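## Task

Take the roll of masking tape off the desk and set it on the coffee table. Anything standing on the floor must not end up toppled, the robot must neither tip over nor finish leaning (either fails the task), and the tape must rest there by itself, not be held in place by the robot.

## Robot and tools

ROBOT. A simulated Hello Robot Stretch 3 with one arm. It has a two-wheel base (0.33 m long, 0.34 m wide) that can only drive straight or turn in place, pivoting about a point 0.05 m behind its front edge. A lift moves the arm up and down a mast, and the arm telescopes out to the robot's RIGHT, so reaching forward or back means driving the base. With the arm in and the wrist folded, an in-place turn sweeps a 0.28 m radius; an unfolded, level gripper reaches past that. Loose objects may occasionally get a short nudge from outside.

CAMERAS. head_camera and nav_camera are on the head and aim with head_pan_rad and head_tilt_rad; wrist_camera rides on the gripper. Each execute_actions result carries one image per camera, always in that order, taken when the call ends.

execute_actions takes "actions", a list run in order; an empty list only reports state. Each action may have "robot" (a command), "steps" (1 to 450 control steps at 30 per second, default 1) and "until" (ends the action early once all its conditions hold). {"steps": n} alone waits. One invalid action or out-of-range number rejects the entire call and nothing runs.

A command holds "base", "joints" and/or "contact_limits". "base" has exactly one key: "translate_m", a relative drive in metres measured from where the base is when the command starts, forward positive, magnitude at most 1; or "rotate_rad", a relative in-place turn in radians, counter-clockwise (left) positive, magnitude at most 3.2. "joints" is one object of absolute targets by name; unnamed joints keep their goals. Ranges: lift_m 0 to 1.1 (arm height in m); arm_m 0 to 0.52 (extension in m); wrist_yaw_rad -1.345 to 4.42 (0 along the arm, positive swings toward the front, 3.0 folded over the base); wrist_pitch_rad -1.57 to 0.451 (0 level, negative tips fingertips down); wrist_roll_rad -2.911 to 2.911 (0 fingers side by side); gripper_m -0.089 to 0.179 (wider is higher; true fingertip gap is 0.007 m smaller near closed, 0.025 m smaller wide open, zero below 0.007); head_pan_rad -3.953 to 1.73 (0 forward, positive left, -1.57 looks along the arm); head_tilt_rad -1.53 to 0.419 (negative down). "contact_limits": {"arm_m": effort %} (1 to 100) makes that arm motion stop on contact at that effort; it lasts until the next arm_m command.

"robot" can instead be a list of up to 8 commands run one after another, including {"pause_s": s} (at most 15). The next starts only after the previous ends "done" (or "off_target" for base or gripper_m); otherwise the rest is dropped. {"robot": {"stop": true}} brakes everything and clears the queue. A new command overrides at once; close goals may overshoot and return.

Waiting: "until": {"robot": {"status": "ended"}} with "steps": 450 waits until nothing is moving and no queue runs. Other fields compare as [op, value] with "=", "!=", "<", "<=", ">", ">=", e.g. {"lift_m": [">", 0.3]}; statuses accept a word or ["!=", "moving"]. "any" instead of "robot" fires when any one motion ends. Don't wait for an exact reading; goals finish within a tolerance.

SPEED. Fast base motion (0.30 m/s, 1.9 rad/s) only when stowed: lift_m under 0.30, arm_m under 0.03, wrist_yaw_rad over 2.54. Otherwise 0.10 m/s and 0.63 rad/s.

GRIPPER. Close to a gripper_m below the object's width (lower squeezes harder, but a stall guard may ease off and let heavy or slick items slide). Open at least 0.02 above where the fingertips first touched. Neither the reading nor "done" proves a grasp; check the images. To re-squeeze, send a new value.

SELF-COLLISION. Fold or unfold the wrist only with lift_m 0.32 to 0.95, wrist_pitch_rad -0.4, wrist_roll_rad about 0; once folded, lift_m may go to 0.25. With wrist_yaw_rad under -0.4, pitch down to -0.5 or lower.

BALANCE. Pushing into something rigid with the gripper above about 0.45 m can tip the robot before the contact stop; a second push after a contact_stop is worse. Don't drive while holding, hooking or pressing on something fixed. Snagging furniture, especially reversing, can tip it: back out in small steps, lift the gripper off, and if still leaning lower lift_m to about 0.2.

RESULTS. base_status shows progress as (moved of goal). joint_goals, joint_status, measured_speeds per joint; refusals, queue (idle/running/done/dropped/stopped), queue_left. Statuses: moving, done, off_target (resting away from goal, maybe still pushing), contact_stop (lift or arm hit something and went slack), time_out, stopped, not_commanded, torque_fault (a wrist servo overloaded and is limp about 10 s, goals refused). Lines "refused:", "dropped:", "replaced:" explain outcomes, counting from 0. robot.on_its_own appears when the robot changed a goal, a joint is slack or off, an idle motor shows load, or base_tilt has shifted 3 degrees or more from the start. base_odometry counts wheel turns (slip included); heading in -3.142 to 3.142, left positive. base_tilt in degrees, forward and right positive, with a fixed offset up to about 4. motor_effort in % with peak in brackets, noisy. lidar_m: 12 distances from the base origin, 30-degree sectors, first straight ahead, counter-clockwise (4th left, 7th behind, 10th right), plane 0.17 m high, so table tops are invisible. wrist_depth_mm and head_depth_mm: 7x7 median depths (45-1000 and 280-4000 mm).

FRAMES. Base frame: origin on the floor between the drive wheels, x forward, y left, z up. hand_pose is in it, at the fingertip meeting point. Odometry frame: base frame at the start.

zoom_image: "camera" (head_camera, nav_camera, wrist_camera) and "region" [x0, y0, x1, y1] pixels, at most 504 by 504.

finished_scene: "scene" number; irreversible, reports success and gives the next task. Let every motion end first and make sure the object rests on the table released. Avoid drops, slams, hard pushes and toppling floor items.

Each tool is called after ">>>" as name([rows], argument=value, ...), one row to a line, values as JSON.

## Session

>>> execute_actions(actions=[])

Scene clock: 0.00 s.
robot.base_odometry: x=+0.000 y=+0.000 heading=+0.000 (m, m, rad; robot's odometry frame)
robot.turned_by_wheels: +0.000 (rad since the last result)
robot.turned_by_imu: +0.000 (rad since the last result)
robot.base_tilt: forward=+1.2 right=-0.5 (deg)
robot.lidar_m: 2.08 1.19 1.47 1.47 0.98 0.87 0.91 1.05 0.95 0.95 1.16 1.40
robot.head_depth_mm: 2008 2705 2712 2714 2708 2657 1956 / 1517 2829 2798 2839 2805 2408 2014 / 2036 2914 2940 2946 2940 2925 2244 / 2042 3033 3069 3084 3033 3036 2348 / 2071 2931 3097 3115 2118 3075 2206 / 2069 2511 2564 2604 1810 2527 2124 / 2023 2167 2202 2224 1786 2138 2176
robot.base_status: not_commanded
robot.joint_positions: lift_m=+0.488 arm_m=-0.001 wrist_yaw_rad=+2.914 wrist_pitch_rad=-0.367 wrist_roll_rad=-0.005 gripper_m=+0.037 head_pan_rad=+0.003 head_tilt_rad=+0.001
robot.joint_goals: lift_m=+0.488 arm_m=-0.001 wrist_yaw_rad=+2.914 wrist_pitch_rad=-0.367 wrist_roll_rad=-0.005 gripper_m=+0.037 head_pan_rad=+0.003 head_tilt_rad=+0.001
robot.joint_status: lift_m=not_commanded arm_m=not_commanded wrist_yaw_rad=not_commanded wrist_pitch_rad=not_commanded wrist_roll_rad=not_commanded gripper_m=not_commanded head_pan_rad=not_commanded head_tilt_rad=not_commanded
robot.measured_speeds: translate_m=+0.000 rotate_rad=+0.000 lift_m=+0.000 arm_m=+0.000 wrist_yaw_rad=+0.000 wrist_pitch_rad=+0.000 wrist_roll_rad=+0.000 head_pan_rad=+0.000 head_tilt_rad=+0.000
robot: refusals=0 queue=idle queue_left=0
robot.motor_effort: left_wheel=-1 right_wheel=+0 lift_m=+29 arm_m=+1 wrist_yaw_rad=+1 wrist_pitch_rad=+6 wrist_roll_rad=+0 gripper_m=+0 head_pan_rad=+0 head_tilt_rad=+2 (%)
robot.hand_pose: x=+0.0307 y=+0.0807 z=+0.5127 quat_wxyz=(+0.207, +0.703, +0.050, +0.678) (m; robot's base frame)
robot.wrist_depth_mm: - - - - - - - / - - - - - - - / - - - - - - - / 921 - - - - - - / 958 - - - - 993 989 / 862 - - 846 842 810 788 / 729 718 713 697 677 692 683
pictures: head_camera (sideways: a quarter turn clockwise sets it upright), nav_camera (sideways: a quarter turn counterclockwise sets it upright), wrist_camera
Images, in order (width x height): head_camera 896x504, nav_camera 672x504, wrist_camera 644x364.

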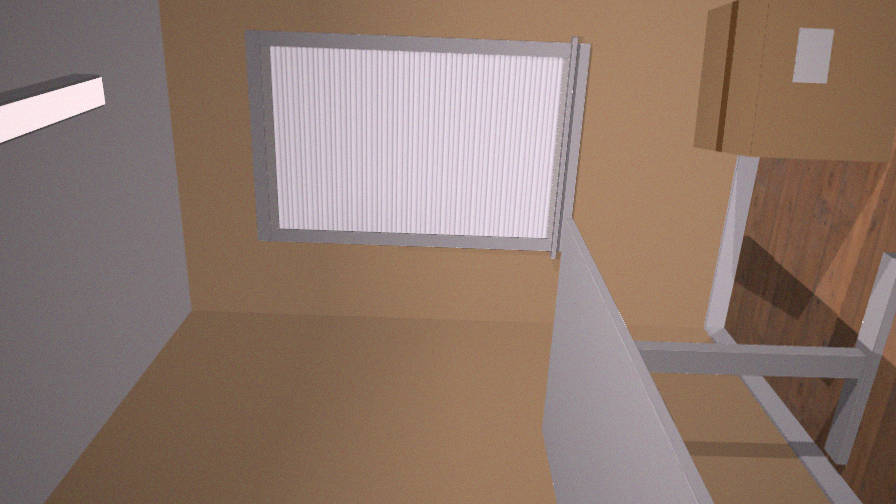

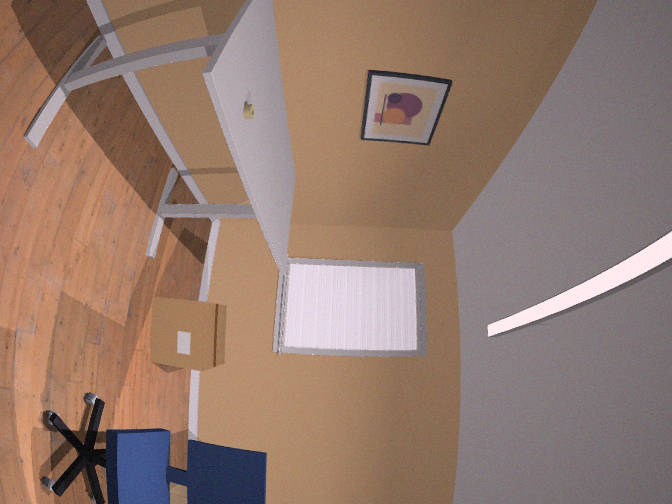

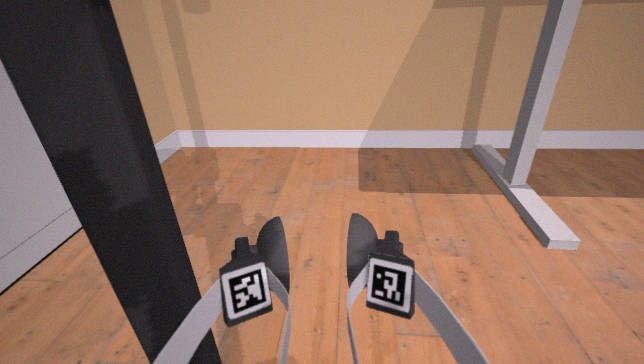

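>>> execute_actions([
  {"robot":{"joints":{"head_pan_rad":1.1,"head_tilt_rad":-0.6}},"steps":200,"until":{"robot":{"status":"ended"}}},
])

>>> execute_actions([
  {"robot":{"joints":{"head_pan_rad":-1.6,"head_tilt_rad":-0.5}},"steps":200,"until":{"robot":{"status":"ended"}}},
])

>>> execute_actions([
  {"robot":{"joints":{"head_pan_rad":-3.1,"head_tilt_rad":-0.5}},"steps":200,"until":{"robot":{"status":"ended"}}},
])

Scene clock: 1.30 s.
robot.base_odometry: x=+0.000 y=+0.000 heading=+0.000 (m, m, rad; robot's odometry frame)
robot.turned_by_wheels: +0.000 (rad since the last result)
robot.turned_by_imu: +0.000 (rad since the last result)
robot.base_tilt: forward=+1.2 right=-0.4 (deg)
robot.lidar_m: 2.08 1.19 1.47 1.48 0.98 0.87 0.91 1.05 0.95 0.95 1.16 1.40
robot.head_depth_mm: 1281 1352 1584 1778 1601 1498 1262 / 1276 1405 1573 1778 1817 1488 1265 / 1257 1395 1552 1762 1802 1491 1268 / 1251 1381 1534 1736 1796 1487 1263 / 1241 1370 1522 1719 1799 1488 1267 / 1231 1361 1507 1704 1793 1482 1256 / 1219 1348 1494 1687 1794 1476 1258
robot.base_status: not_commanded
robot.joint_positions: lift_m=+0.488 arm_m=-0.001 wrist_yaw_rad=+2.914 wrist_pitch_rad=-0.367 wrist_roll_rad=-0.005 gripper_m=+0.037 head_pan_rad=+1.093 head_tilt_rad=-0.592
robot.joint_goals: lift_m=+0.488 arm_m=-0.001 wrist_yaw_rad=+2.914 wrist_pitch_rad=-0.367 wrist_roll_rad=-0.005 gripper_m=+0.037 head_pan_rad=+1.100 head_tilt_rad=-0.600
robot.joint_status: lift_m=not_commanded arm_m=not_commanded wrist_yaw_rad=not_commanded wrist_pitch_rad=not_commanded wrist_roll_rad=not_commanded gripper_m=not_commanded head_pan_rad=done head_tilt_rad=done
robot.measured_speeds: translate_m=+0.000 rotate_rad=+0.000 lift_m=+0.000 arm_m=+0.000 wrist_yaw_rad=+0.000 wrist_pitch_rad=+0.000 wrist_roll_rad=+0.000 head_pan_rad=+0.000 head_tilt_rad=+0.000
robot: refusals=0 queue=done queue_left=0
robot.motor_effort: left_wheel=+0(1) right_wheel=+0(0) lift_m=+29(29) arm_m=+1(1) wrist_yaw_rad=+1(1) wrist_pitch_rad=+6(6) wrist_roll_rad=+0(0) gripper_m=+0(0) head_pan_rad=+4(43) head_tilt_rad=-5(38) (%)
robot.hand_pose: x=+0.0307 y=+0.0807 z=+0.5127 quat_wxyz=(+0.207, +0.703, +0.050, +0.678) (m; robot's base frame)
robot.wrist_depth_mm: - - - - - - - / - - - - - - - / - - - - - - - / 903 - - - - - - / 992 - - - - - 970 / 863 - - 824 846 803 802 / 719 721 697 700 688 689 685
pictures: head_camera (sideways: a quarter turn clockwise sets it upright), nav_camera (sideways: a quarter turn counterclockwise sets it upright), wrist_camera
Images, in order (width x height): head_camera 896x504, nav_camera 672x504, wrist_camera 644x364.

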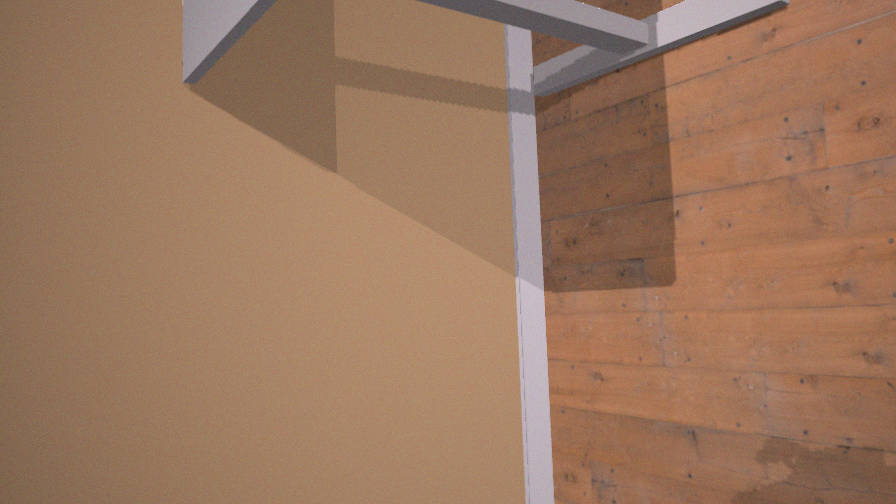

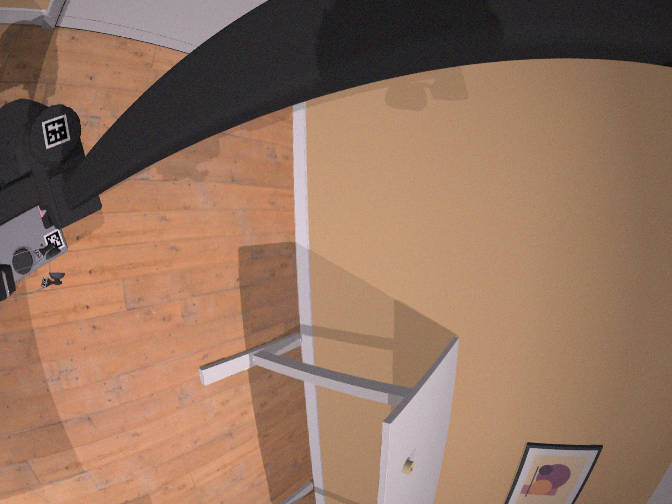

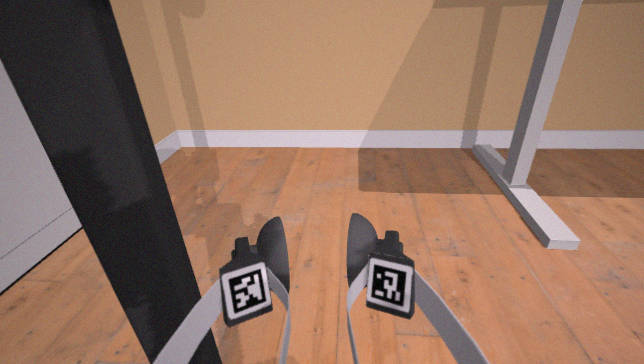

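Scene clock: 3.20 s.
robot.base_odometry: x=+0.000 y=+0.000 heading=+0.000 (m, m, rad; robot's odometry frame)
robot.turned_by_wheels: +0.000 (rad since the last result)
robot.turned_by_imu: +0.000 (rad since the last result)
robot.base_tilt: forward=+1.2 right=-0.5 (deg)
robot.lidar_m: 2.08 1.19 1.47 1.48 0.98 0.87 0.91 1.05 0.95 0.95 1.16 1.40
robot.head_depth_mm: 2751 2922 1178 977 1081 1196 1341 / 2860 3114 1160 1020 1130 1266 1332 / 2956 3240 1160 1059 1185 1338 1328 / 3059 3308 1150 1113 1245 1462 1324 / 3182 3444 1143 1168 1310 1497 1326 / 3300 3575 1150 1219 1396 1533 1322 / 3430 3772 1212 1290 1476 1578 1312
robot.base_status: not_commanded
robot.joint_positions: lift_m=+0.488 arm_m=-0.001 wrist_yaw_rad=+2.914 wrist_pitch_rad=-0.367 wrist_roll_rad=-0.005 gripper_m=+0.037 head_pan_rad=-1.593 head_tilt_rad=-0.507
robot.joint_goals: lift_m=+0.488 arm_m=-0.001 wrist_yaw_rad=+2.914 wrist_pitch_rad=-0.367 wrist_roll_rad=-0.005 gripper_m=+0.037 head_pan_rad=-1.600 head_tilt_rad=-0.500
robot.joint_status: lift_m=not_commanded arm_m=not_commanded wrist_yaw_rad=not_commanded wrist_pitch_rad=not_commanded wrist_roll_rad=not_commanded gripper_m=not_commanded head_pan_rad=done head_tilt_rad=done
robot.measured_speeds: translate_m=+0.000 rotate_rad=+0.000 lift_m=+0.000 arm_m=+0.000 wrist_yaw_rad=+0.000 wrist_pitch_rad=+0.000 wrist_roll_rad=+0.000 head_pan_rad=+0.000 head_tilt_rad=+0.000
robot: refusals=0 queue=done queue_left=0
robot.motor_effort: left_wheel=+0(0) right_wheel=+0(0) lift_m=+29(29) arm_m=+1(1) wrist_yaw_rad=+2(0) wrist_pitch_rad=+6(6) wrist_roll_rad=+0(0) gripper_m=+0(1) head_pan_rad=-4(46) head_tilt_rad=+4(14) (%)
robot.hand_pose: x=+0.0307 y=+0.0807 z=+0.5127 quat_wxyz=(+0.207, +0.703, +0.050, +0.678) (m; robot's base frame)
robot.wrist_depth_mm: - - - - - - - / - - - - - - - / - - - - - - - / 909 - - - - - - / 949 - - - - 997 973 / 883 - - 818 831 815 813 / 717 716 699 706 690 689 678
pictures: head_camera (sideways: a quarter turn clockwise sets it upright), nav_camera (sideways: a quarter turn counterclockwise sets it upright), wrist_camera
Images, in order (width x height): head_camera 896x504, nav_camera 672x504, wrist_camera 644x364.

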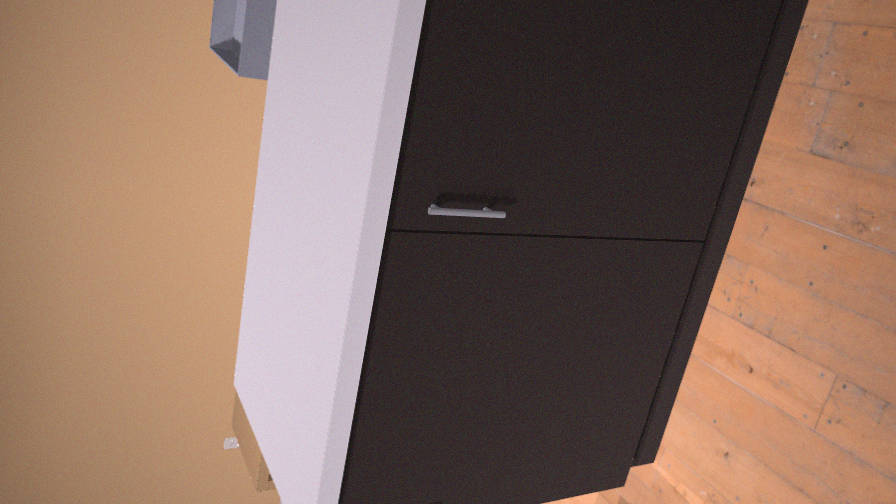

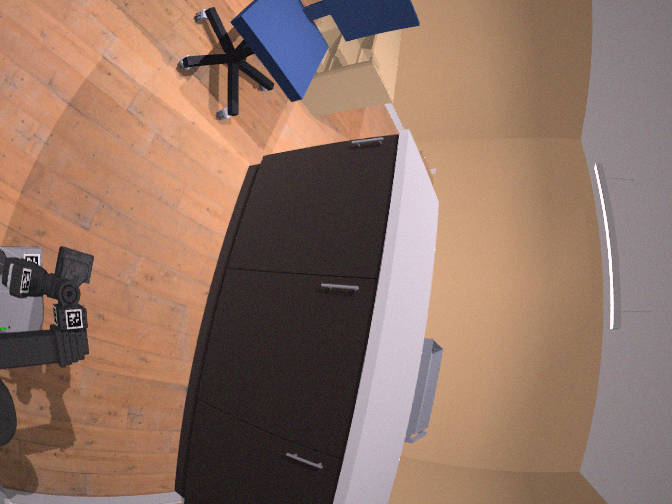

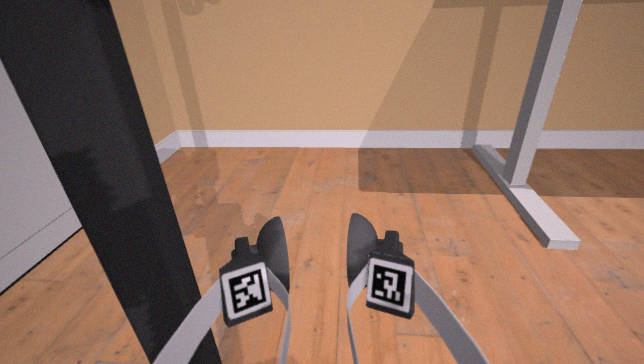

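Scene clock: 4.53 s.
robot.base_odometry: x=+0.000 y=+0.000 heading=+0.000 (m, m, rad; robot's odometry frame)
robot.turned_by_wheels: +0.000 (rad since the last result)
robot.turned_by_imu: +0.000 (rad since the last result)
robot.base_tilt: forward=+1.2 right=-0.4 (deg)
robot.lidar_m: 2.08 1.19 1.47 1.48 0.98 0.87 0.91 1.05 0.95 0.95 1.16 1.40
robot.head_depth_mm: 735 792 858 926 1014 1110 1240 / 764 826 900 984 1086 1203 1298 / 794 863 945 1037 1151 1289 1324 / 830 904 989 1095 1219 1395 1324 / 868 947 1039 1160 1309 1462 1321 / 910 999 1106 1235 1396 1529 1320 / 952 1052 1166 1320 1484 1576 1315
robot.base_status: not_commanded
robot.joint_positions: lift_m=+0.488 arm_m=-0.001 wrist_yaw_rad=+2.914 wrist_pitch_rad=-0.367 wrist_roll_rad=-0.005 gripper_m=+0.037 head_pan_rad=-3.093 head_tilt_rad=-0.507
robot.joint_goals: lift_m=+0.488 arm_m=-0.001 wrist_yaw_rad=+2.914 wrist_pitch_rad=-0.367 wrist_roll_rad=-0.005 gripper_m=+0.037 head_pan_rad=-3.100 head_tilt_rad=-0.500
robot.joint_status: lift_m=not_commanded arm_m=not_commanded wrist_yaw_rad=not_commanded wrist_pitch_rad=not_commanded wrist_roll_rad=not_commanded gripper_m=not_commanded head_pan_rad=done head_tilt_rad=done
robot.measured_speeds: translate_m=+0.000 rotate_rad=+0.000 lift_m=+0.000 arm_m=+0.000 wrist_yaw_rad=+0.000 wrist_pitch_rad=+0.000 wrist_roll_rad=+0.000 head_pan_rad=+0.000 head_tilt_rad=+0.000
robot: refusals=0 queue=done queue_left=0
robot.motor_effort: left_wheel=-1(0) right_wheel=+0(0) lift_m=+29(29) arm_m=+1(1) wrist_yaw_rad=+0(0) wrist_pitch_rad=+6(6) wrist_roll_rad=-1(0) gripper_m=+0(0) head_pan_rad=-4(45) head_tilt_rad=+3(5) (%)
robot.hand_pose: x=+0.0307 y=+0.0807 z=+0.5127 quat_wxyz=(+0.207, +0.703, +0.050, +0.678) (m; robot's base frame)
robot.wrist_depth_mm: - - - - - - - / - - - - - - - / - - - - - - - / 924 - - - - - - / 930 - - - - 966 980 / 862 - - 816 836 806 797 / 714 701 705 706 690 688 679
pictures: head_camera (sideways: a quarter turn clockwise sets it upright), nav_camera (sideways: a quarter turn counterclockwise sets it upright), wrist_camera
Images, in order (width x height): head_camera 896x504, nav_camera 672x504, wrist_camera 644x364.

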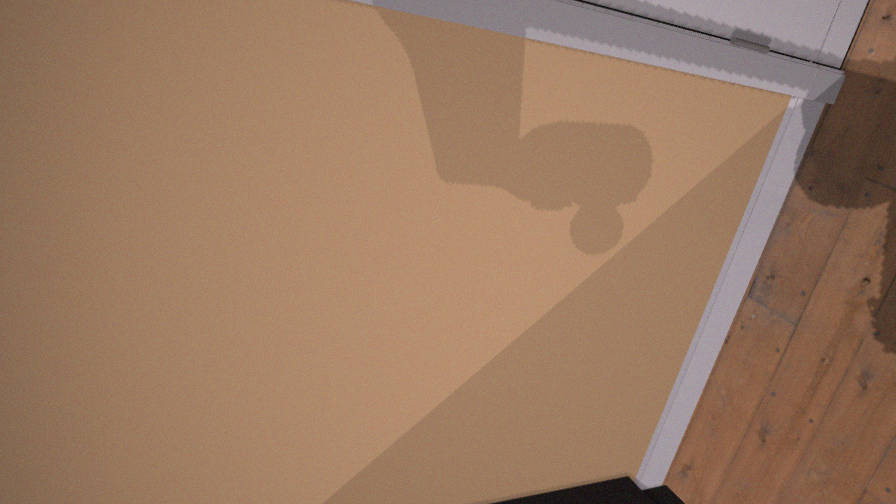

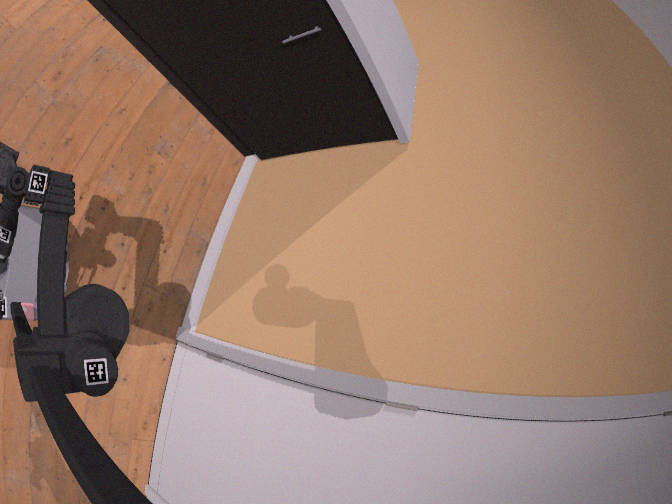

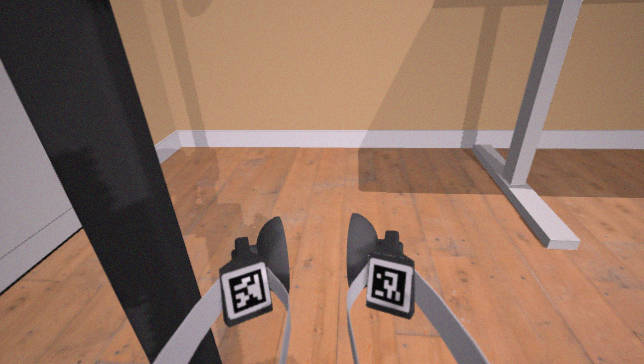

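>>> execute_actions([
  {"robot":{"joints":{"head_pan_rad":0.6,"head_tilt_rad":-0.4}},"steps":200,"until":{"robot":{"status":"ended"}}},
])

>>> execute_actions([
  {"robot":{"joints":{"head_pan_rad":-0.75,"head_tilt_rad":-0.5}},"steps":200,"until":{"robot":{"status":"ended"}}},
])

Scene clock: 7.03 s.
robot.base_odometry: x=+0.000 y=+0.000 heading=+0.000 (m, m, rad; robot's odometry frame)
robot.turned_by_wheels: +0.000 (rad since the last result)
robot.turned_by_imu: +0.000 (rad since the last result)
robot.base_tilt: forward=+1.2 right=-0.5 (deg)
robot.lidar_m: 2.08 1.19 1.47 1.47 0.98 0.87 0.91 1.05 0.95 0.95 1.16 1.40
robot.head_depth_mm: 1847 2024 1515 2499 2311 1767 1428 / 1699 1871 1499 2261 2274 1753 1432 / 1590 1740 1476 2028 2176 1743 1433 / 1498 1625 1473 1046 2060 1753 1382 / 1416 1519 1456 1295 1440 1610 1424 / 1344 1432 1467 1653 1784 1739 1421 / 1274 1356 1438 1547 1670 1715 1408
robot.base_status: not_commanded
robot.joint_positions: lift_m=+0.488 arm_m=-0.001 wrist_yaw_rad=+2.914 wrist_pitch_rad=-0.367 wrist_roll_rad=-0.005 gripper_m=+0.037 head_pan_rad=+0.593 head_tilt_rad=-0.409
robot.joint_goals: lift_m=+0.488 arm_m=-0.001 wrist_yaw_rad=+2.914 wrist_pitch_rad=-0.367 wrist_roll_rad=-0.005 gripper_m=+0.037 head_pan_rad=+0.600 head_tilt_rad=-0.400
robot.joint_status: lift_m=not_commanded arm_m=not_commanded wrist_yaw_rad=not_commanded wrist_pitch_rad=not_commanded wrist_roll_rad=not_commanded gripper_m=not_commanded head_pan_rad=done head_tilt_rad=done
robot.measured_speeds: translate_m=+0.000 rotate_rad=+0.000 lift_m=+0.000 arm_m=+0.000 wrist_yaw_rad=+0.000 wrist_pitch_rad=+0.000 wrist_roll_rad=+0.000 head_pan_rad=+0.000 head_tilt_rad=+0.000
robot: refusals=0 queue=done queue_left=0
robot.motor_effort: left_wheel=-1(1) right_wheel=+0(0) lift_m=+29(29) arm_m=+1(1) wrist_yaw_rad=+0(2) wrist_pitch_rad=+6(6) wrist_roll_rad=+0(0) gripper_m=+0(0) head_pan_rad=+4(46) head_tilt_rad=+5(20) (%)
robot.hand_pose: x=+0.0307 y=+0.0807 z=+0.5127 quat_wxyz=(+0.207, +0.703, +0.050, +0.678) (m; robot's base frame)
robot.wrist_depth_mm: - - - - - - - / - - - - - - - / - - - - - - - / 923 - - - - - - / 969 - - - - 977 976 / 857 - - 830 851 831 791 / 718 716 706 694 685 684 682
pictures: head_camera (sideways: a quarter turn clockwise sets it upright), nav_camera (sideways: a quarter turn counterclockwise sets it upright), wrist_camera
Images, in order (width x height): head_camera 896x504, nav_camera 672x504, wrist_camera 644x364.

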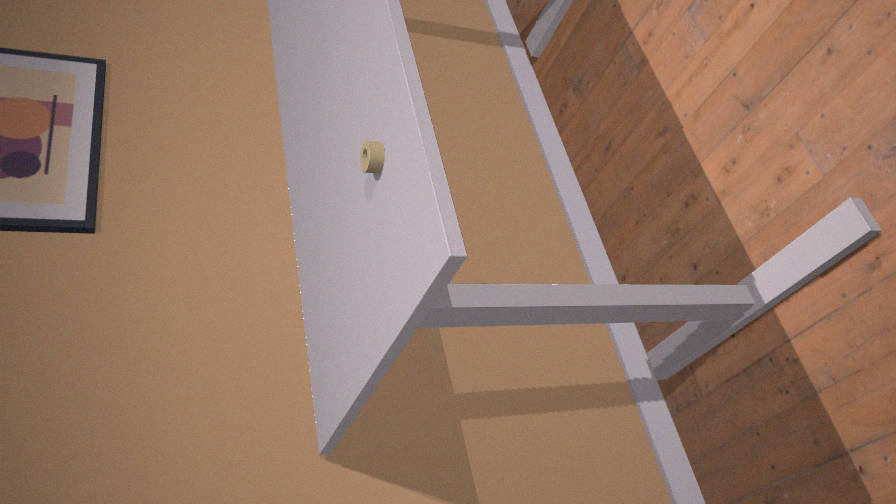

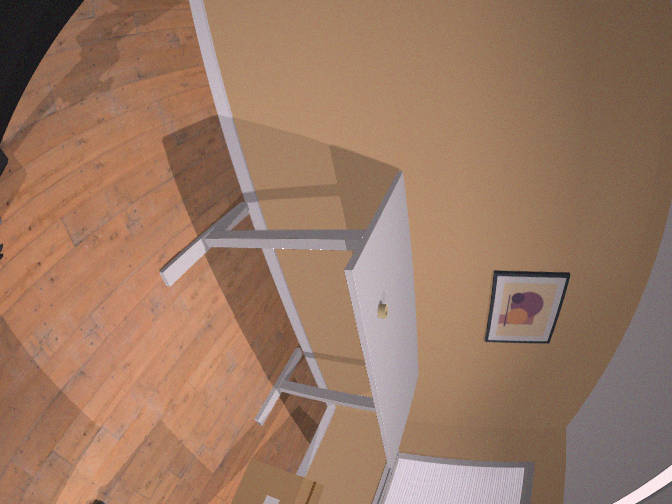

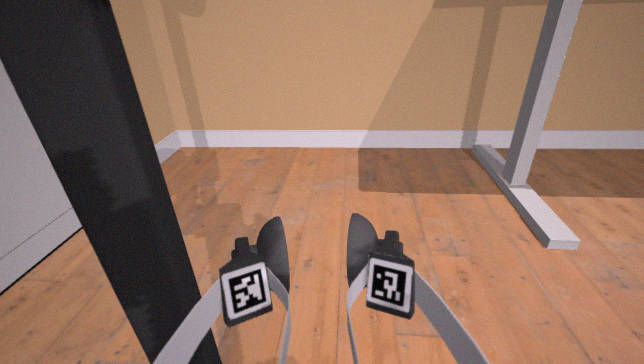

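Scene clock: 8.30 s.
robot.base_odometry: x=+0.000 y=+0.000 heading=+0.000 (m, m, rad; robot's odometry frame)
robot.turned_by_wheels: +0.000 (rad since the last result)
robot.turned_by_imu: +0.000 (rad since the last result)
robot.base_tilt: forward=+1.2 right=-0.5 (deg)
robot.lidar_m: 2.08 1.19 1.46 1.47 0.98 0.87 0.90 1.05 0.95 0.95 1.16 1.40
robot.head_depth_mm: 2960 3221 3375 2293 2042 1623 1344 / 2827 3129 2310 2132 1934 1617 1340 / 2750 2910 1690 1719 1826 1607 1336 / 2629 2822 1637 1707 1722 1563 1332 / 2533 2694 1604 1711 1821 1600 1339 / 2482 2662 2909 2661 2005 1603 1330 / 2395 2578 2786 2567 1997 1592 1331
robot.base_status: not_commanded
robot.joint_positions: lift_m=+0.488 arm_m=-0.001 wrist_yaw_rad=+2.914 wrist_pitch_rad=-0.367 wrist_roll_rad=-0.005 gripper_m=+0.037 head_pan_rad=-0.743 head_tilt_rad=-0.494
robot.joint_goals: lift_m=+0.488 arm_m=-0.001 wrist_yaw_rad=+2.914 wrist_pitch_rad=-0.367 wrist_roll_rad=-0.005 gripper_m=+0.037 head_pan_rad=-0.750 head_tilt_rad=-0.500
robot.joint_status: lift_m=not_commanded arm_m=not_commanded wrist_yaw_rad=not_commanded wrist_pitch_rad=not_commanded wrist_roll_rad=not_commanded gripper_m=not_commanded head_pan_rad=done head_tilt_rad=done
robot.measured_speeds: translate_m=+0.000 rotate_rad=+0.000 lift_m=+0.000 arm_m=+0.000 wrist_yaw_rad=+0.000 wrist_pitch_rad=+0.000 wrist_roll_rad=+0.000 head_pan_rad=+0.000 head_tilt_rad=+0.000
robot: refusals=0 queue=done queue_left=0
robot.motor_effort: left_wheel=-1(0) right_wheel=+0(0) lift_m=+30(29) arm_m=+1(1) wrist_yaw_rad=+0(1) wrist_pitch_rad=+6(6) wrist_roll_rad=+0(0) gripper_m=+0(0) head_pan_rad=-4(46) head_tilt_rad=-4(15) (%)
robot.hand_pose: x=+0.0307 y=+0.0807 z=+0.5127 quat_wxyz=(+0.207, +0.703, +0.050, +0.678) (m; robot's base frame)
robot.wrist_depth_mm: - - - - - - - / - - - - - - - / - - - - - - - / 932 - - - - - - / 955 - - - - - 964 / 865 - - 828 840 804 784 / 729 711 715 708 688 699 684
pictures: head_camera (sideways: a quarter turn clockwise sets it upright), nav_camera (sideways: a quarter turn counterclockwise sets it upright), wrist_camera
Images, in order (width x height): head_camera 896x504, nav_camera 672x504, wrist_camera 644x364.

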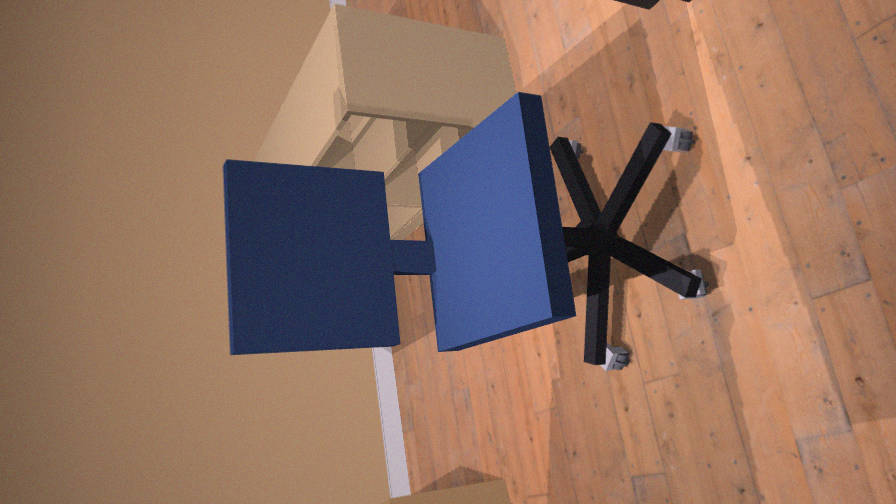

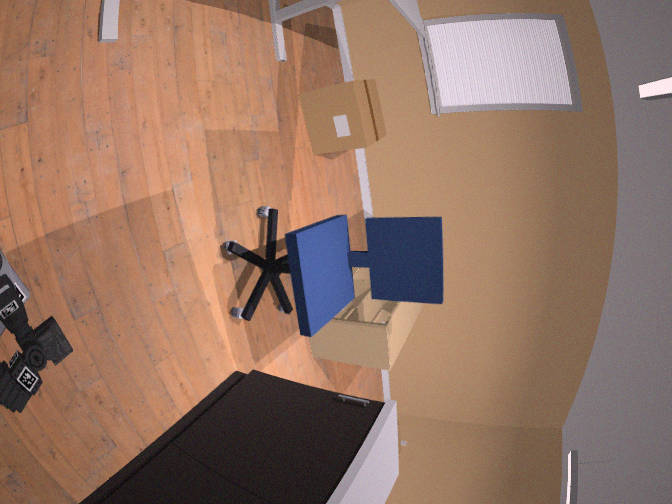

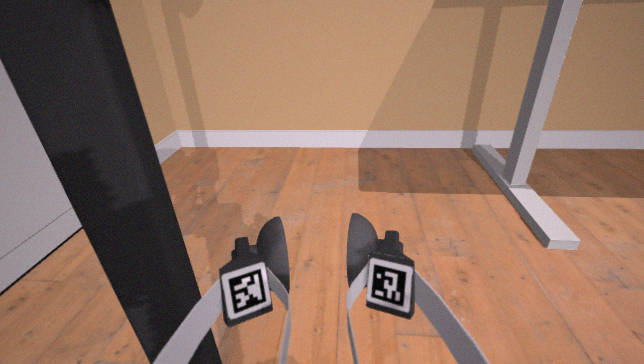

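>>> execute_actions([
  {"robot":[{"joints":{"lift_m":0.27,"head_pan_rad":-3.7,"head_tilt_rad":-0.2}},{"base":{"translate_m":1.0}}],"steps":450,"until":{"robot":{"status":"ended"}}},
])

Scene clock: 16.53 s.
robot.base_odometry: x=+1.000 y=+0.000 heading=+0.000 (m, m, rad; robot's odometry frame)
robot.turned_by_wheels: +0.000 (rad since the last result)
robot.turned_by_imu: -0.003 (rad since the last result)
robot.base_tilt: forward=+1.2 right=-0.4 (deg)
robot.lidar_m: 1.09 1.12 1.12 0.75 1.38 1.83 1.84 1.43 1.29 0.94 1.89 1.10
robot.head_depth_mm: 1760 1832 1924 2009 2096 2159 1736 / 1724 1801 1887 1976 2058 2127 1733 / 1684 1750 1833 1921 2016 2089 1740 / 1655 1723 1787 1878 1956 2021 1716 / 1632 1695 1758 1847 1923 1994 1701 / 1607 1673 1731 1804 1882 1967 1698 / 1575 1637 1697 1777 1847 1938 1688
robot.base_status: done (translate_m +1.0000 of +1.0000)
robot.joint_positions: lift_m=+0.270 arm_m=-0.001 wrist_yaw_rad=+2.914 wrist_pitch_rad=-0.369 wrist_roll_rad=-0.005 gripper_m=+0.037 head_pan_rad=-3.693 head_tilt_rad=-0.210
robot.joint_goals: lift_m=+0.270 arm_m=-0.001 wrist_yaw_rad=+2.914 wrist_pitch_rad=-0.369 wrist_roll_rad=-0.005 gripper_m=+0.037 head_pan_rad=-3.700 head_tilt_rad=-0.200
robot.joint_status: lift_m=done arm_m=not_commanded wrist_yaw_rad=not_commanded wrist_pitch_rad=not_commanded wrist_roll_rad=not_commanded gripper_m=not_commanded head_pan_rad=done head_tilt_rad=done
robot.measured_speeds: translate_m=+0.000 rotate_rad=+0.000 lift_m=+0.000 arm_m=+0.000 wrist_yaw_rad=+0.000 wrist_pitch_rad=+0.000 wrist_roll_rad=+0.000 head_pan_rad=+0.000 head_tilt_rad=+0.000
robot: refusals=0 queue=done queue_left=0
robot.motor_effort: left_wheel=+0(11) right_wheel=+0(4) lift_m=+23(29) arm_m=+1(1) wrist_yaw_rad=+1(1) wrist_pitch_rad=+7(7) wrist_roll_rad=+0(0) gripper_m=+0(0) head_pan_rad=-4(47) head_tilt_rad=+6(30) (%)
robot.hand_pose: x=+0.0307 y=+0.0805 z=+0.2941 quat_wxyz=(+0.208, +0.703, +0.051, +0.678) (m; robot's base frame)
robot.wrist_depth_mm: - - - - - - - / - - - - - - - / - - - - - - - / 921 - 846 859 869 817 816 / 705 - 662 698 676 642 629 / 551 - - 541 552 527 520 / 471 476 - 446 448 445 441
pictures: head_camera (sideways: a quarter turn clockwise sets it upright), nav_camera (sideways: a quarter turn counterclockwise sets it upright), wrist_camera
Images, in order (width x height): head_camera 896x504, nav_camera 672x504, wrist_camera 644x364.

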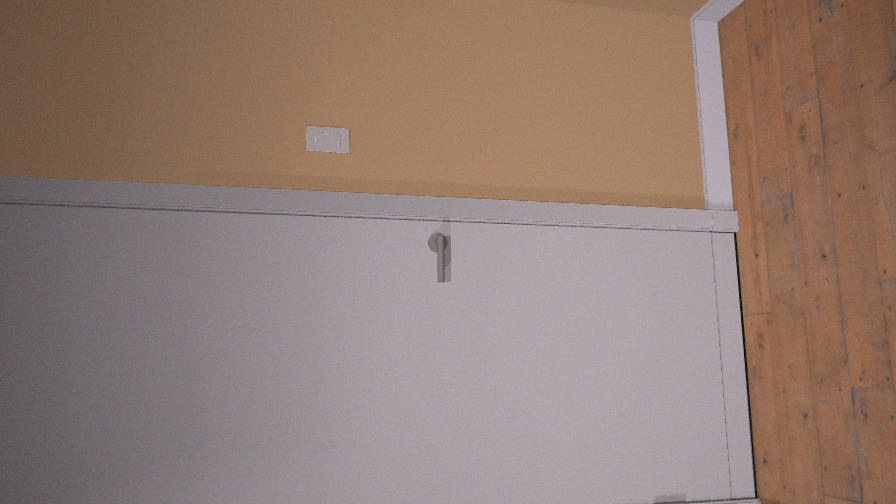

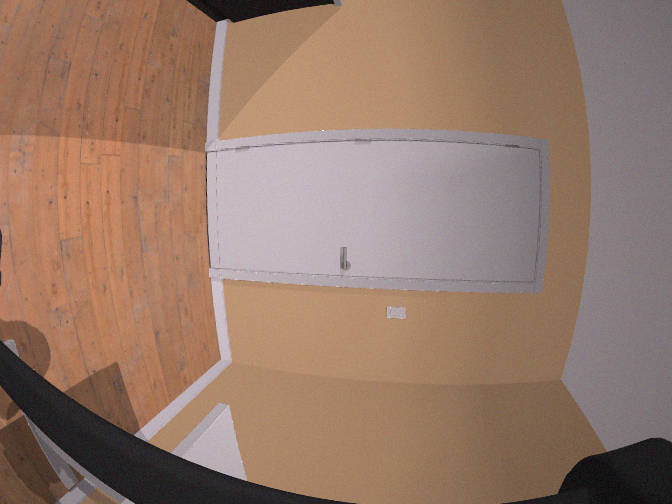

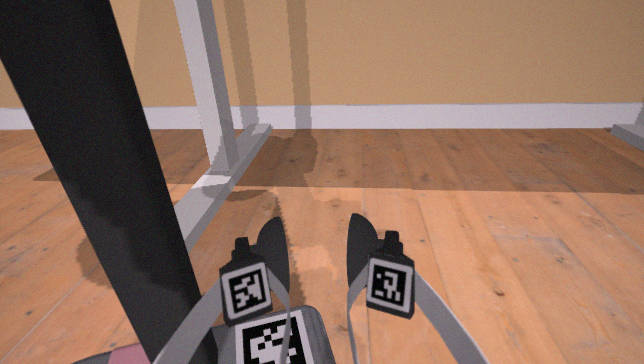

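>>> execute_actions([
  {"robot":[{"base":{"translate_m":-0.7},"joints":{"head_pan_rad":-1.57,"head_tilt_rad":-0.3}},{"base":{"rotate_rad":1.877}},{"base":{"translate_m":0.99}},{"base":{"rotate_rad":2.835}},{"joints":{"lift_m":0.9}}],"steps":450,"until":{"robot":{"status":"ended"}}},
  {"steps":300,"until":{"robot":{"status":"ended"}}},
])

Scene clock: 38.17 s.
robot.base_odometry: x=+0.002 y=+0.944 heading=-1.572 (m, m, rad; robot's odometry frame)
robot.turned_by_wheels: +4.712 (rad since the last result)
robot.turned_by_imu: +4.697 (rad since the last result)
robot.base_tilt: forward=+1.2 right=-0.5 (deg)
robot.lidar_m: 1.84 2.16 2.17 0.92 0.64 0.57 0.57 0.64 0.58 0.56 0.68 1.37
robot.head_depth_mm: 444 472 502 534 564 597 633 / 454 476 497 524 558 597 646 / 478 501 530 559 591 622 665 / 495 520 550 581 618 659 706 / 514 542 573 607 646 692 746 / 534 565 600 636 679 730 787 / 556 588 627 667 714 769 837
robot.base_status: done (rotate_rad +2.8348 of +2.8350)
robot.joint_positions: lift_m=+0.900 arm_m=-0.001 wrist_yaw_rad=+2.914 wrist_pitch_rad=-0.369 wrist_roll_rad=-0.005 gripper_m=+0.037 head_pan_rad=-1.577 head_tilt_rad=-0.297
robot.joint_goals: lift_m=+0.900 arm_m=-0.001 wrist_yaw_rad=+2.914 wrist_pitch_rad=-0.369 wrist_roll_rad=-0.005 gripper_m=+0.037 head_pan_rad=-1.570 head_tilt_rad=-0.300
robot.joint_status: lift_m=done arm_m=not_commanded wrist_yaw_rad=not_commanded wrist_pitch_rad=not_commanded wrist_roll_rad=not_commanded gripper_m=not_commanded head_pan_rad=done head_tilt_rad=done
robot.measured_speeds: translate_m=+0.000 rotate_rad=+0.000 lift_m=+0.000 arm_m=+0.000 wrist_yaw_rad=+0.000 wrist_pitch_rad=+0.000 wrist_roll_rad=+0.000 head_pan_rad=+0.000 head_tilt_rad=+0.000
robot: refusals=0 queue=done queue_left=0
robot.motor_effort: left_wheel=-6(15) right_wheel=+2(8) lift_m=+34(35) arm_m=+0(0) wrist_yaw_rad=+1(0) wrist_pitch_rad=+7(7) wrist_roll_rad=+0(0) gripper_m=+0(1) head_pan_rad=+3(46) head_tilt_rad=-2(13) (%)
robot.hand_pose: x=+0.0307 y=+0.0804 z=+0.9236 quat_wxyz=(+0.208, +0.703, +0.051, +0.678) (m; robot's base frame)
robot.wrist_depth_mm: - 967 - - - - - / - 964 - - - - - / - - - - - - - / 605 - - - - - - / 624 - - - - - - / 651 - - - - - - / 634 807 - - - - -
pictures: head_camera (sideways: a quarter turn clockwise sets it upright), nav_camera (sideways: a quarter turn counterclockwise sets it upright), wrist_camera
Images, in order (width x height): head_camera 896x504, nav_camera 672x504, wrist_camera 644x364.

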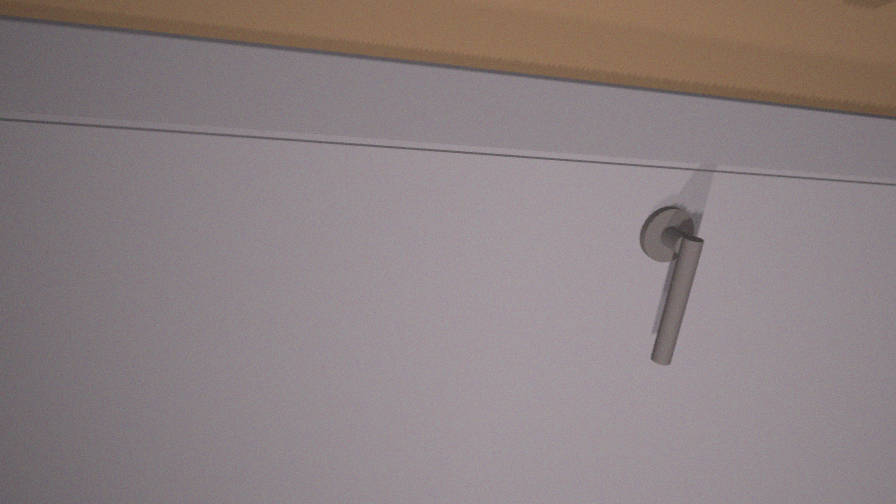

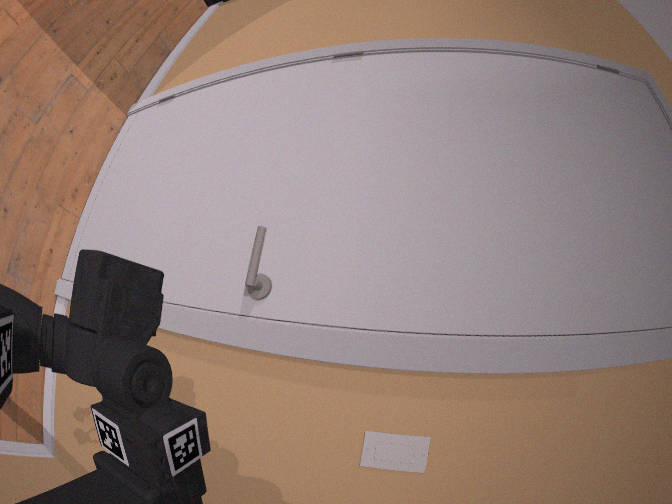

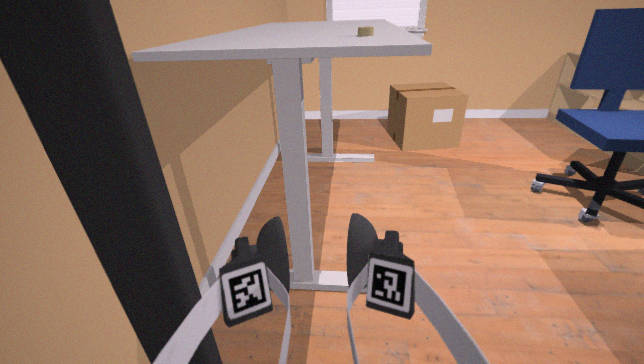

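>>> execute_actions([
  {"robot":[{"joints":{"wrist_pitch_rad":-0.4,"wrist_roll_rad":0,"lift_m":0.9}},{"joints":{"wrist_yaw_rad":0.8,"gripper_m":0.1}},{"joints":{"wrist_pitch_rad":0}}],"steps":450,"until":{"robot":{"status":"ended"}}},
])

Scene clock: 42.40 s.
robot.base_odometry: x=+0.002 y=+0.944 heading=-1.572 (m, m, rad; robot's odometry frame)
robot.turned_by_wheels: +0.000 (rad since the last result)
robot.turned_by_imu: +0.000 (rad since the last result)
robot.base_tilt: forward=+1.2 right=-0.4 (deg)
robot.lidar_m: 1.85 2.15 2.17 0.92 0.63 0.57 0.58 0.65 0.58 0.56 0.68 1.37
robot.head_depth_mm: 443 473 500 535 565 596 635 / 454 475 497 525 558 596 645 / 478 503 528 558 591 622 665 / 495 521 550 583 618 658 706 / 514 543 575 608 648 692 745 / 534 564 599 635 680 728 781 / 555 588 625 666 715 771 849
robot.base_status: done (rotate_rad +2.8348 of +2.8350)
robot.joint_positions: lift_m=+0.900 arm_m=-0.001 wrist_yaw_rad=+0.804 wrist_pitch_rad=-0.025 wrist_roll_rad=-0.003 gripper_m=+0.100 head_pan_rad=-1.577 head_tilt_rad=-0.297
robot.joint_goals: lift_m=+0.900 arm_m=-0.001 wrist_yaw_rad=+0.800 wrist_pitch_rad=+0.000 wrist_roll_rad=+0.000 gripper_m=+0.100 head_pan_rad=-1.570 head_tilt_rad=-0.300
robot.joint_status: lift_m=done arm_m=not_commanded wrist_yaw_rad=done wrist_pitch_rad=done wrist_roll_rad=done gripper_m=done head_pan_rad=done head_tilt_rad=done
robot.measured_speeds: translate_m=+0.000 rotate_rad=+0.000 lift_m=+0.000 arm_m=+0.000 wrist_yaw_rad=+0.000 wrist_pitch_rad=+0.000 wrist_roll_rad=+0.000 head_pan_rad=+0.000 head_tilt_rad=+0.000
robot: refusals=0 queue=done queue_left=0
robot.motor_effort: left_wheel=-6(6) right_wheel=+2(2) lift_m=+35(34) arm_m=+0(0) wrist_yaw_rad=-2(4) wrist_pitch_rad=+10(8) wrist_roll_rad=+2(2) gripper_m=+0(80) head_pan_rad=+3(4) head_tilt_rad=-2(2) (%)
robot.hand_pose: x=+0.1626 y=-0.3214 z=+1.0080 quat_wxyz=(+0.655, +0.284, -0.646, +0.269) (m; robot's base frame)
robot.wrist_depth_mm: - - - 818 522 385 301 / - - - 852 536 391 305 / - - - 883 548 398 308 / - - - 905 560 405 318 / - - - 930 622 407 319 / - - - 989 661 391 310 / - - - - 612 455 329
pictures: head_camera (sideways: a quarter turn clockwise sets it upright), nav_camera (sideways: a quarter turn counterclockwise sets it upright), wrist_camera
Images, in order (width x height): head_camera 896x504, nav_camera 672x504, wrist_camera 644x364.

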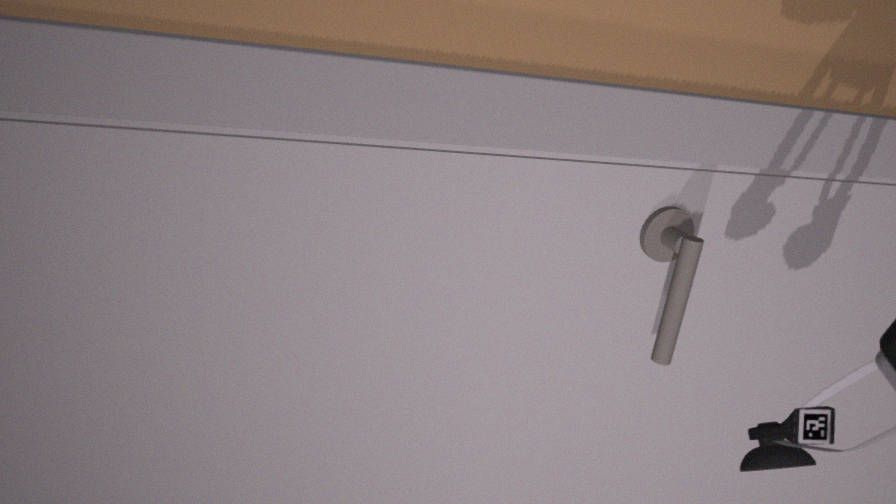

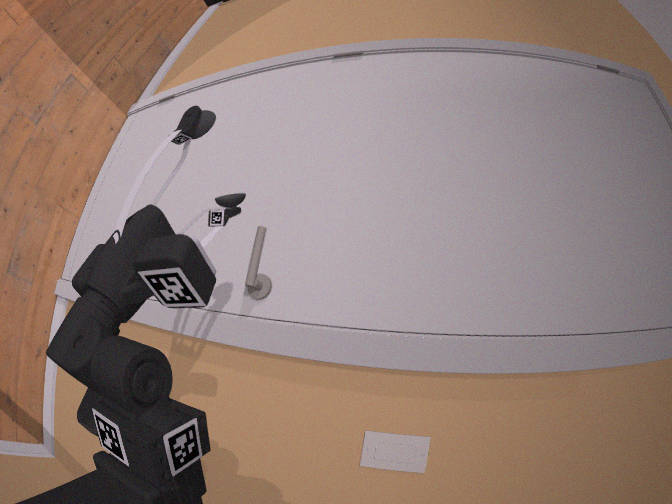

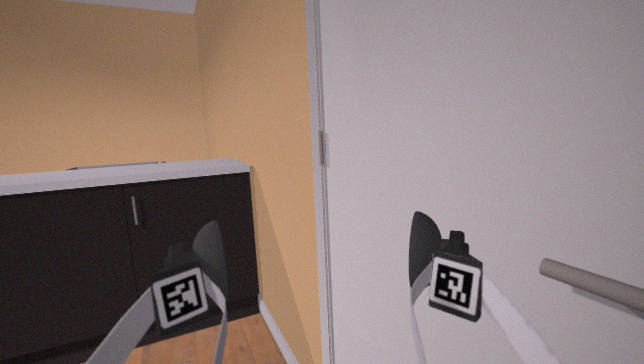

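>>> execute_actions([
  {"robot":{"joints":{"wrist_yaw_rad":0,"wrist_roll_rad":1.57,"lift_m":0.83,"gripper_m":0.1}},"steps":450,"until":{"robot":{"status":"ended"}}},
])

Scene clock: 44.00 s.
robot.base_odometry: x=+0.002 y=+0.944 heading=-1.572 (m, m, rad; robot's odometry frame)
robot.turned_by_wheels: +0.000 (rad since the last result)
robot.turned_by_imu: +0.000 (rad since the last result)
robot.base_tilt: forward=+1.2 right=-0.5 (deg)
robot.lidar_m: 1.85 2.15 2.16 0.92 0.64 0.57 0.58 0.65 0.58 0.56 0.68 1.36
robot.head_depth_mm: 443 472 502 535 564 595 634 / 454 475 497 524 557 597 646 / 478 503 529 557 591 621 655 / 495 522 550 582 617 652 708 / 515 541 573 609 649 692 745 / 534 565 599 635 679 730 788 / 556 588 627 668 717 770 836
robot.base_status: done (rotate_rad +2.8348 of +2.8350)
robot.joint_positions: lift_m=+0.830 arm_m=-0.001 wrist_yaw_rad=+0.004 wrist_pitch_rad=-0.023 wrist_roll_rad=+1.569 gripper_m=+0.100 head_pan_rad=-1.577 head_tilt_rad=-0.297
robot.joint_goals: lift_m=+0.830 arm_m=-0.001 wrist_yaw_rad=+0.000 wrist_pitch_rad=+0.000 wrist_roll_rad=+1.570 gripper_m=+0.100 head_pan_rad=-1.570 head_tilt_rad=-0.300
robot.joint_status: lift_m=done arm_m=not_commanded wrist_yaw_rad=done wrist_pitch_rad=done wrist_roll_rad=done gripper_m=done head_pan_rad=done head_tilt_rad=done
robot.measured_speeds: translate_m=+0.000 rotate_rad=+0.000 lift_m=+0.000 arm_m=+0.000 wrist_yaw_rad=+0.000 wrist_pitch_rad=+0.000 wrist_roll_rad=+0.000 head_pan_rad=+0.000 head_tilt_rad=+0.000
robot: refusals=0 queue=done queue_left=0
robot.motor_effort: left_wheel=-6(6) right_wheel=+2(3) lift_m=+23(34) arm_m=+0(0) wrist_yaw_rad=-2(3) wrist_pitch_rad=+8(9) wrist_roll_rad=+0(2) gripper_m=+0(2) head_pan_rad=+3(4) head_tilt_rad=-2(2) (%)
robot.hand_pose: x=-0.0204 y=-0.3996 z=+0.9387 quat_wxyz=(+0.001, +0.002, -1.000, -0.012) (m; robot's base frame)
robot.wrist_depth_mm: 285 286 290 294 297 299 304 / 299 301 303 307 310 301 307 / 299 302 304 309 313 315 322 / 338 340 343 349 354 357 364 / 368 369 379 383 384 397 398 / 402 404 422 426 431 438 453 / 450 464 471 475 487 501 506
pictures: head_camera (sideways: a quarter turn clockwise sets it upright), nav_camera (sideways: a quarter turn counterclockwise sets it upright), wrist_camera
Images, in order (width x height): head_camera 896x504, nav_camera 672x504, wrist_camera 644x364.

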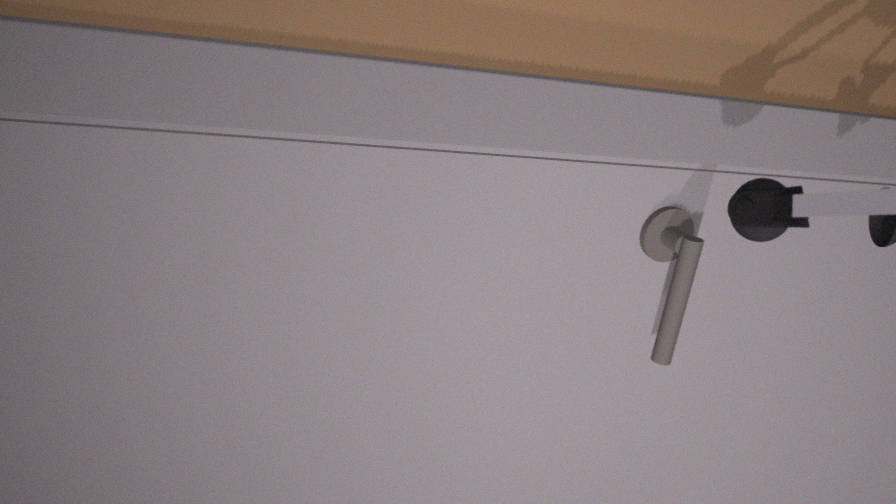

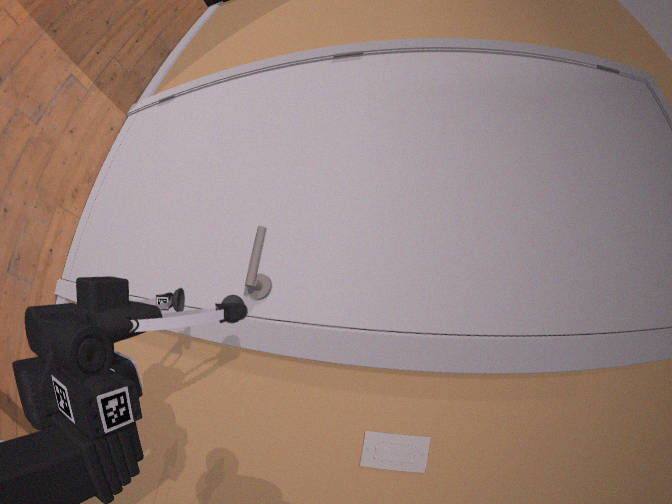

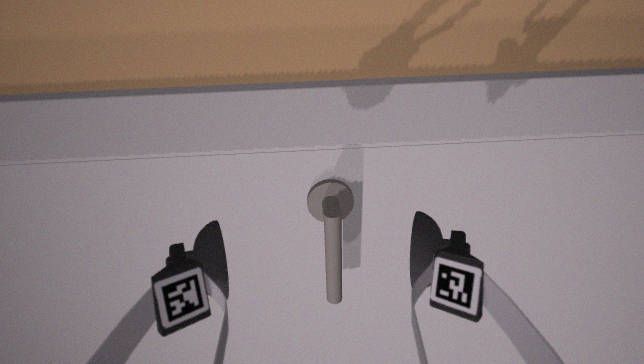

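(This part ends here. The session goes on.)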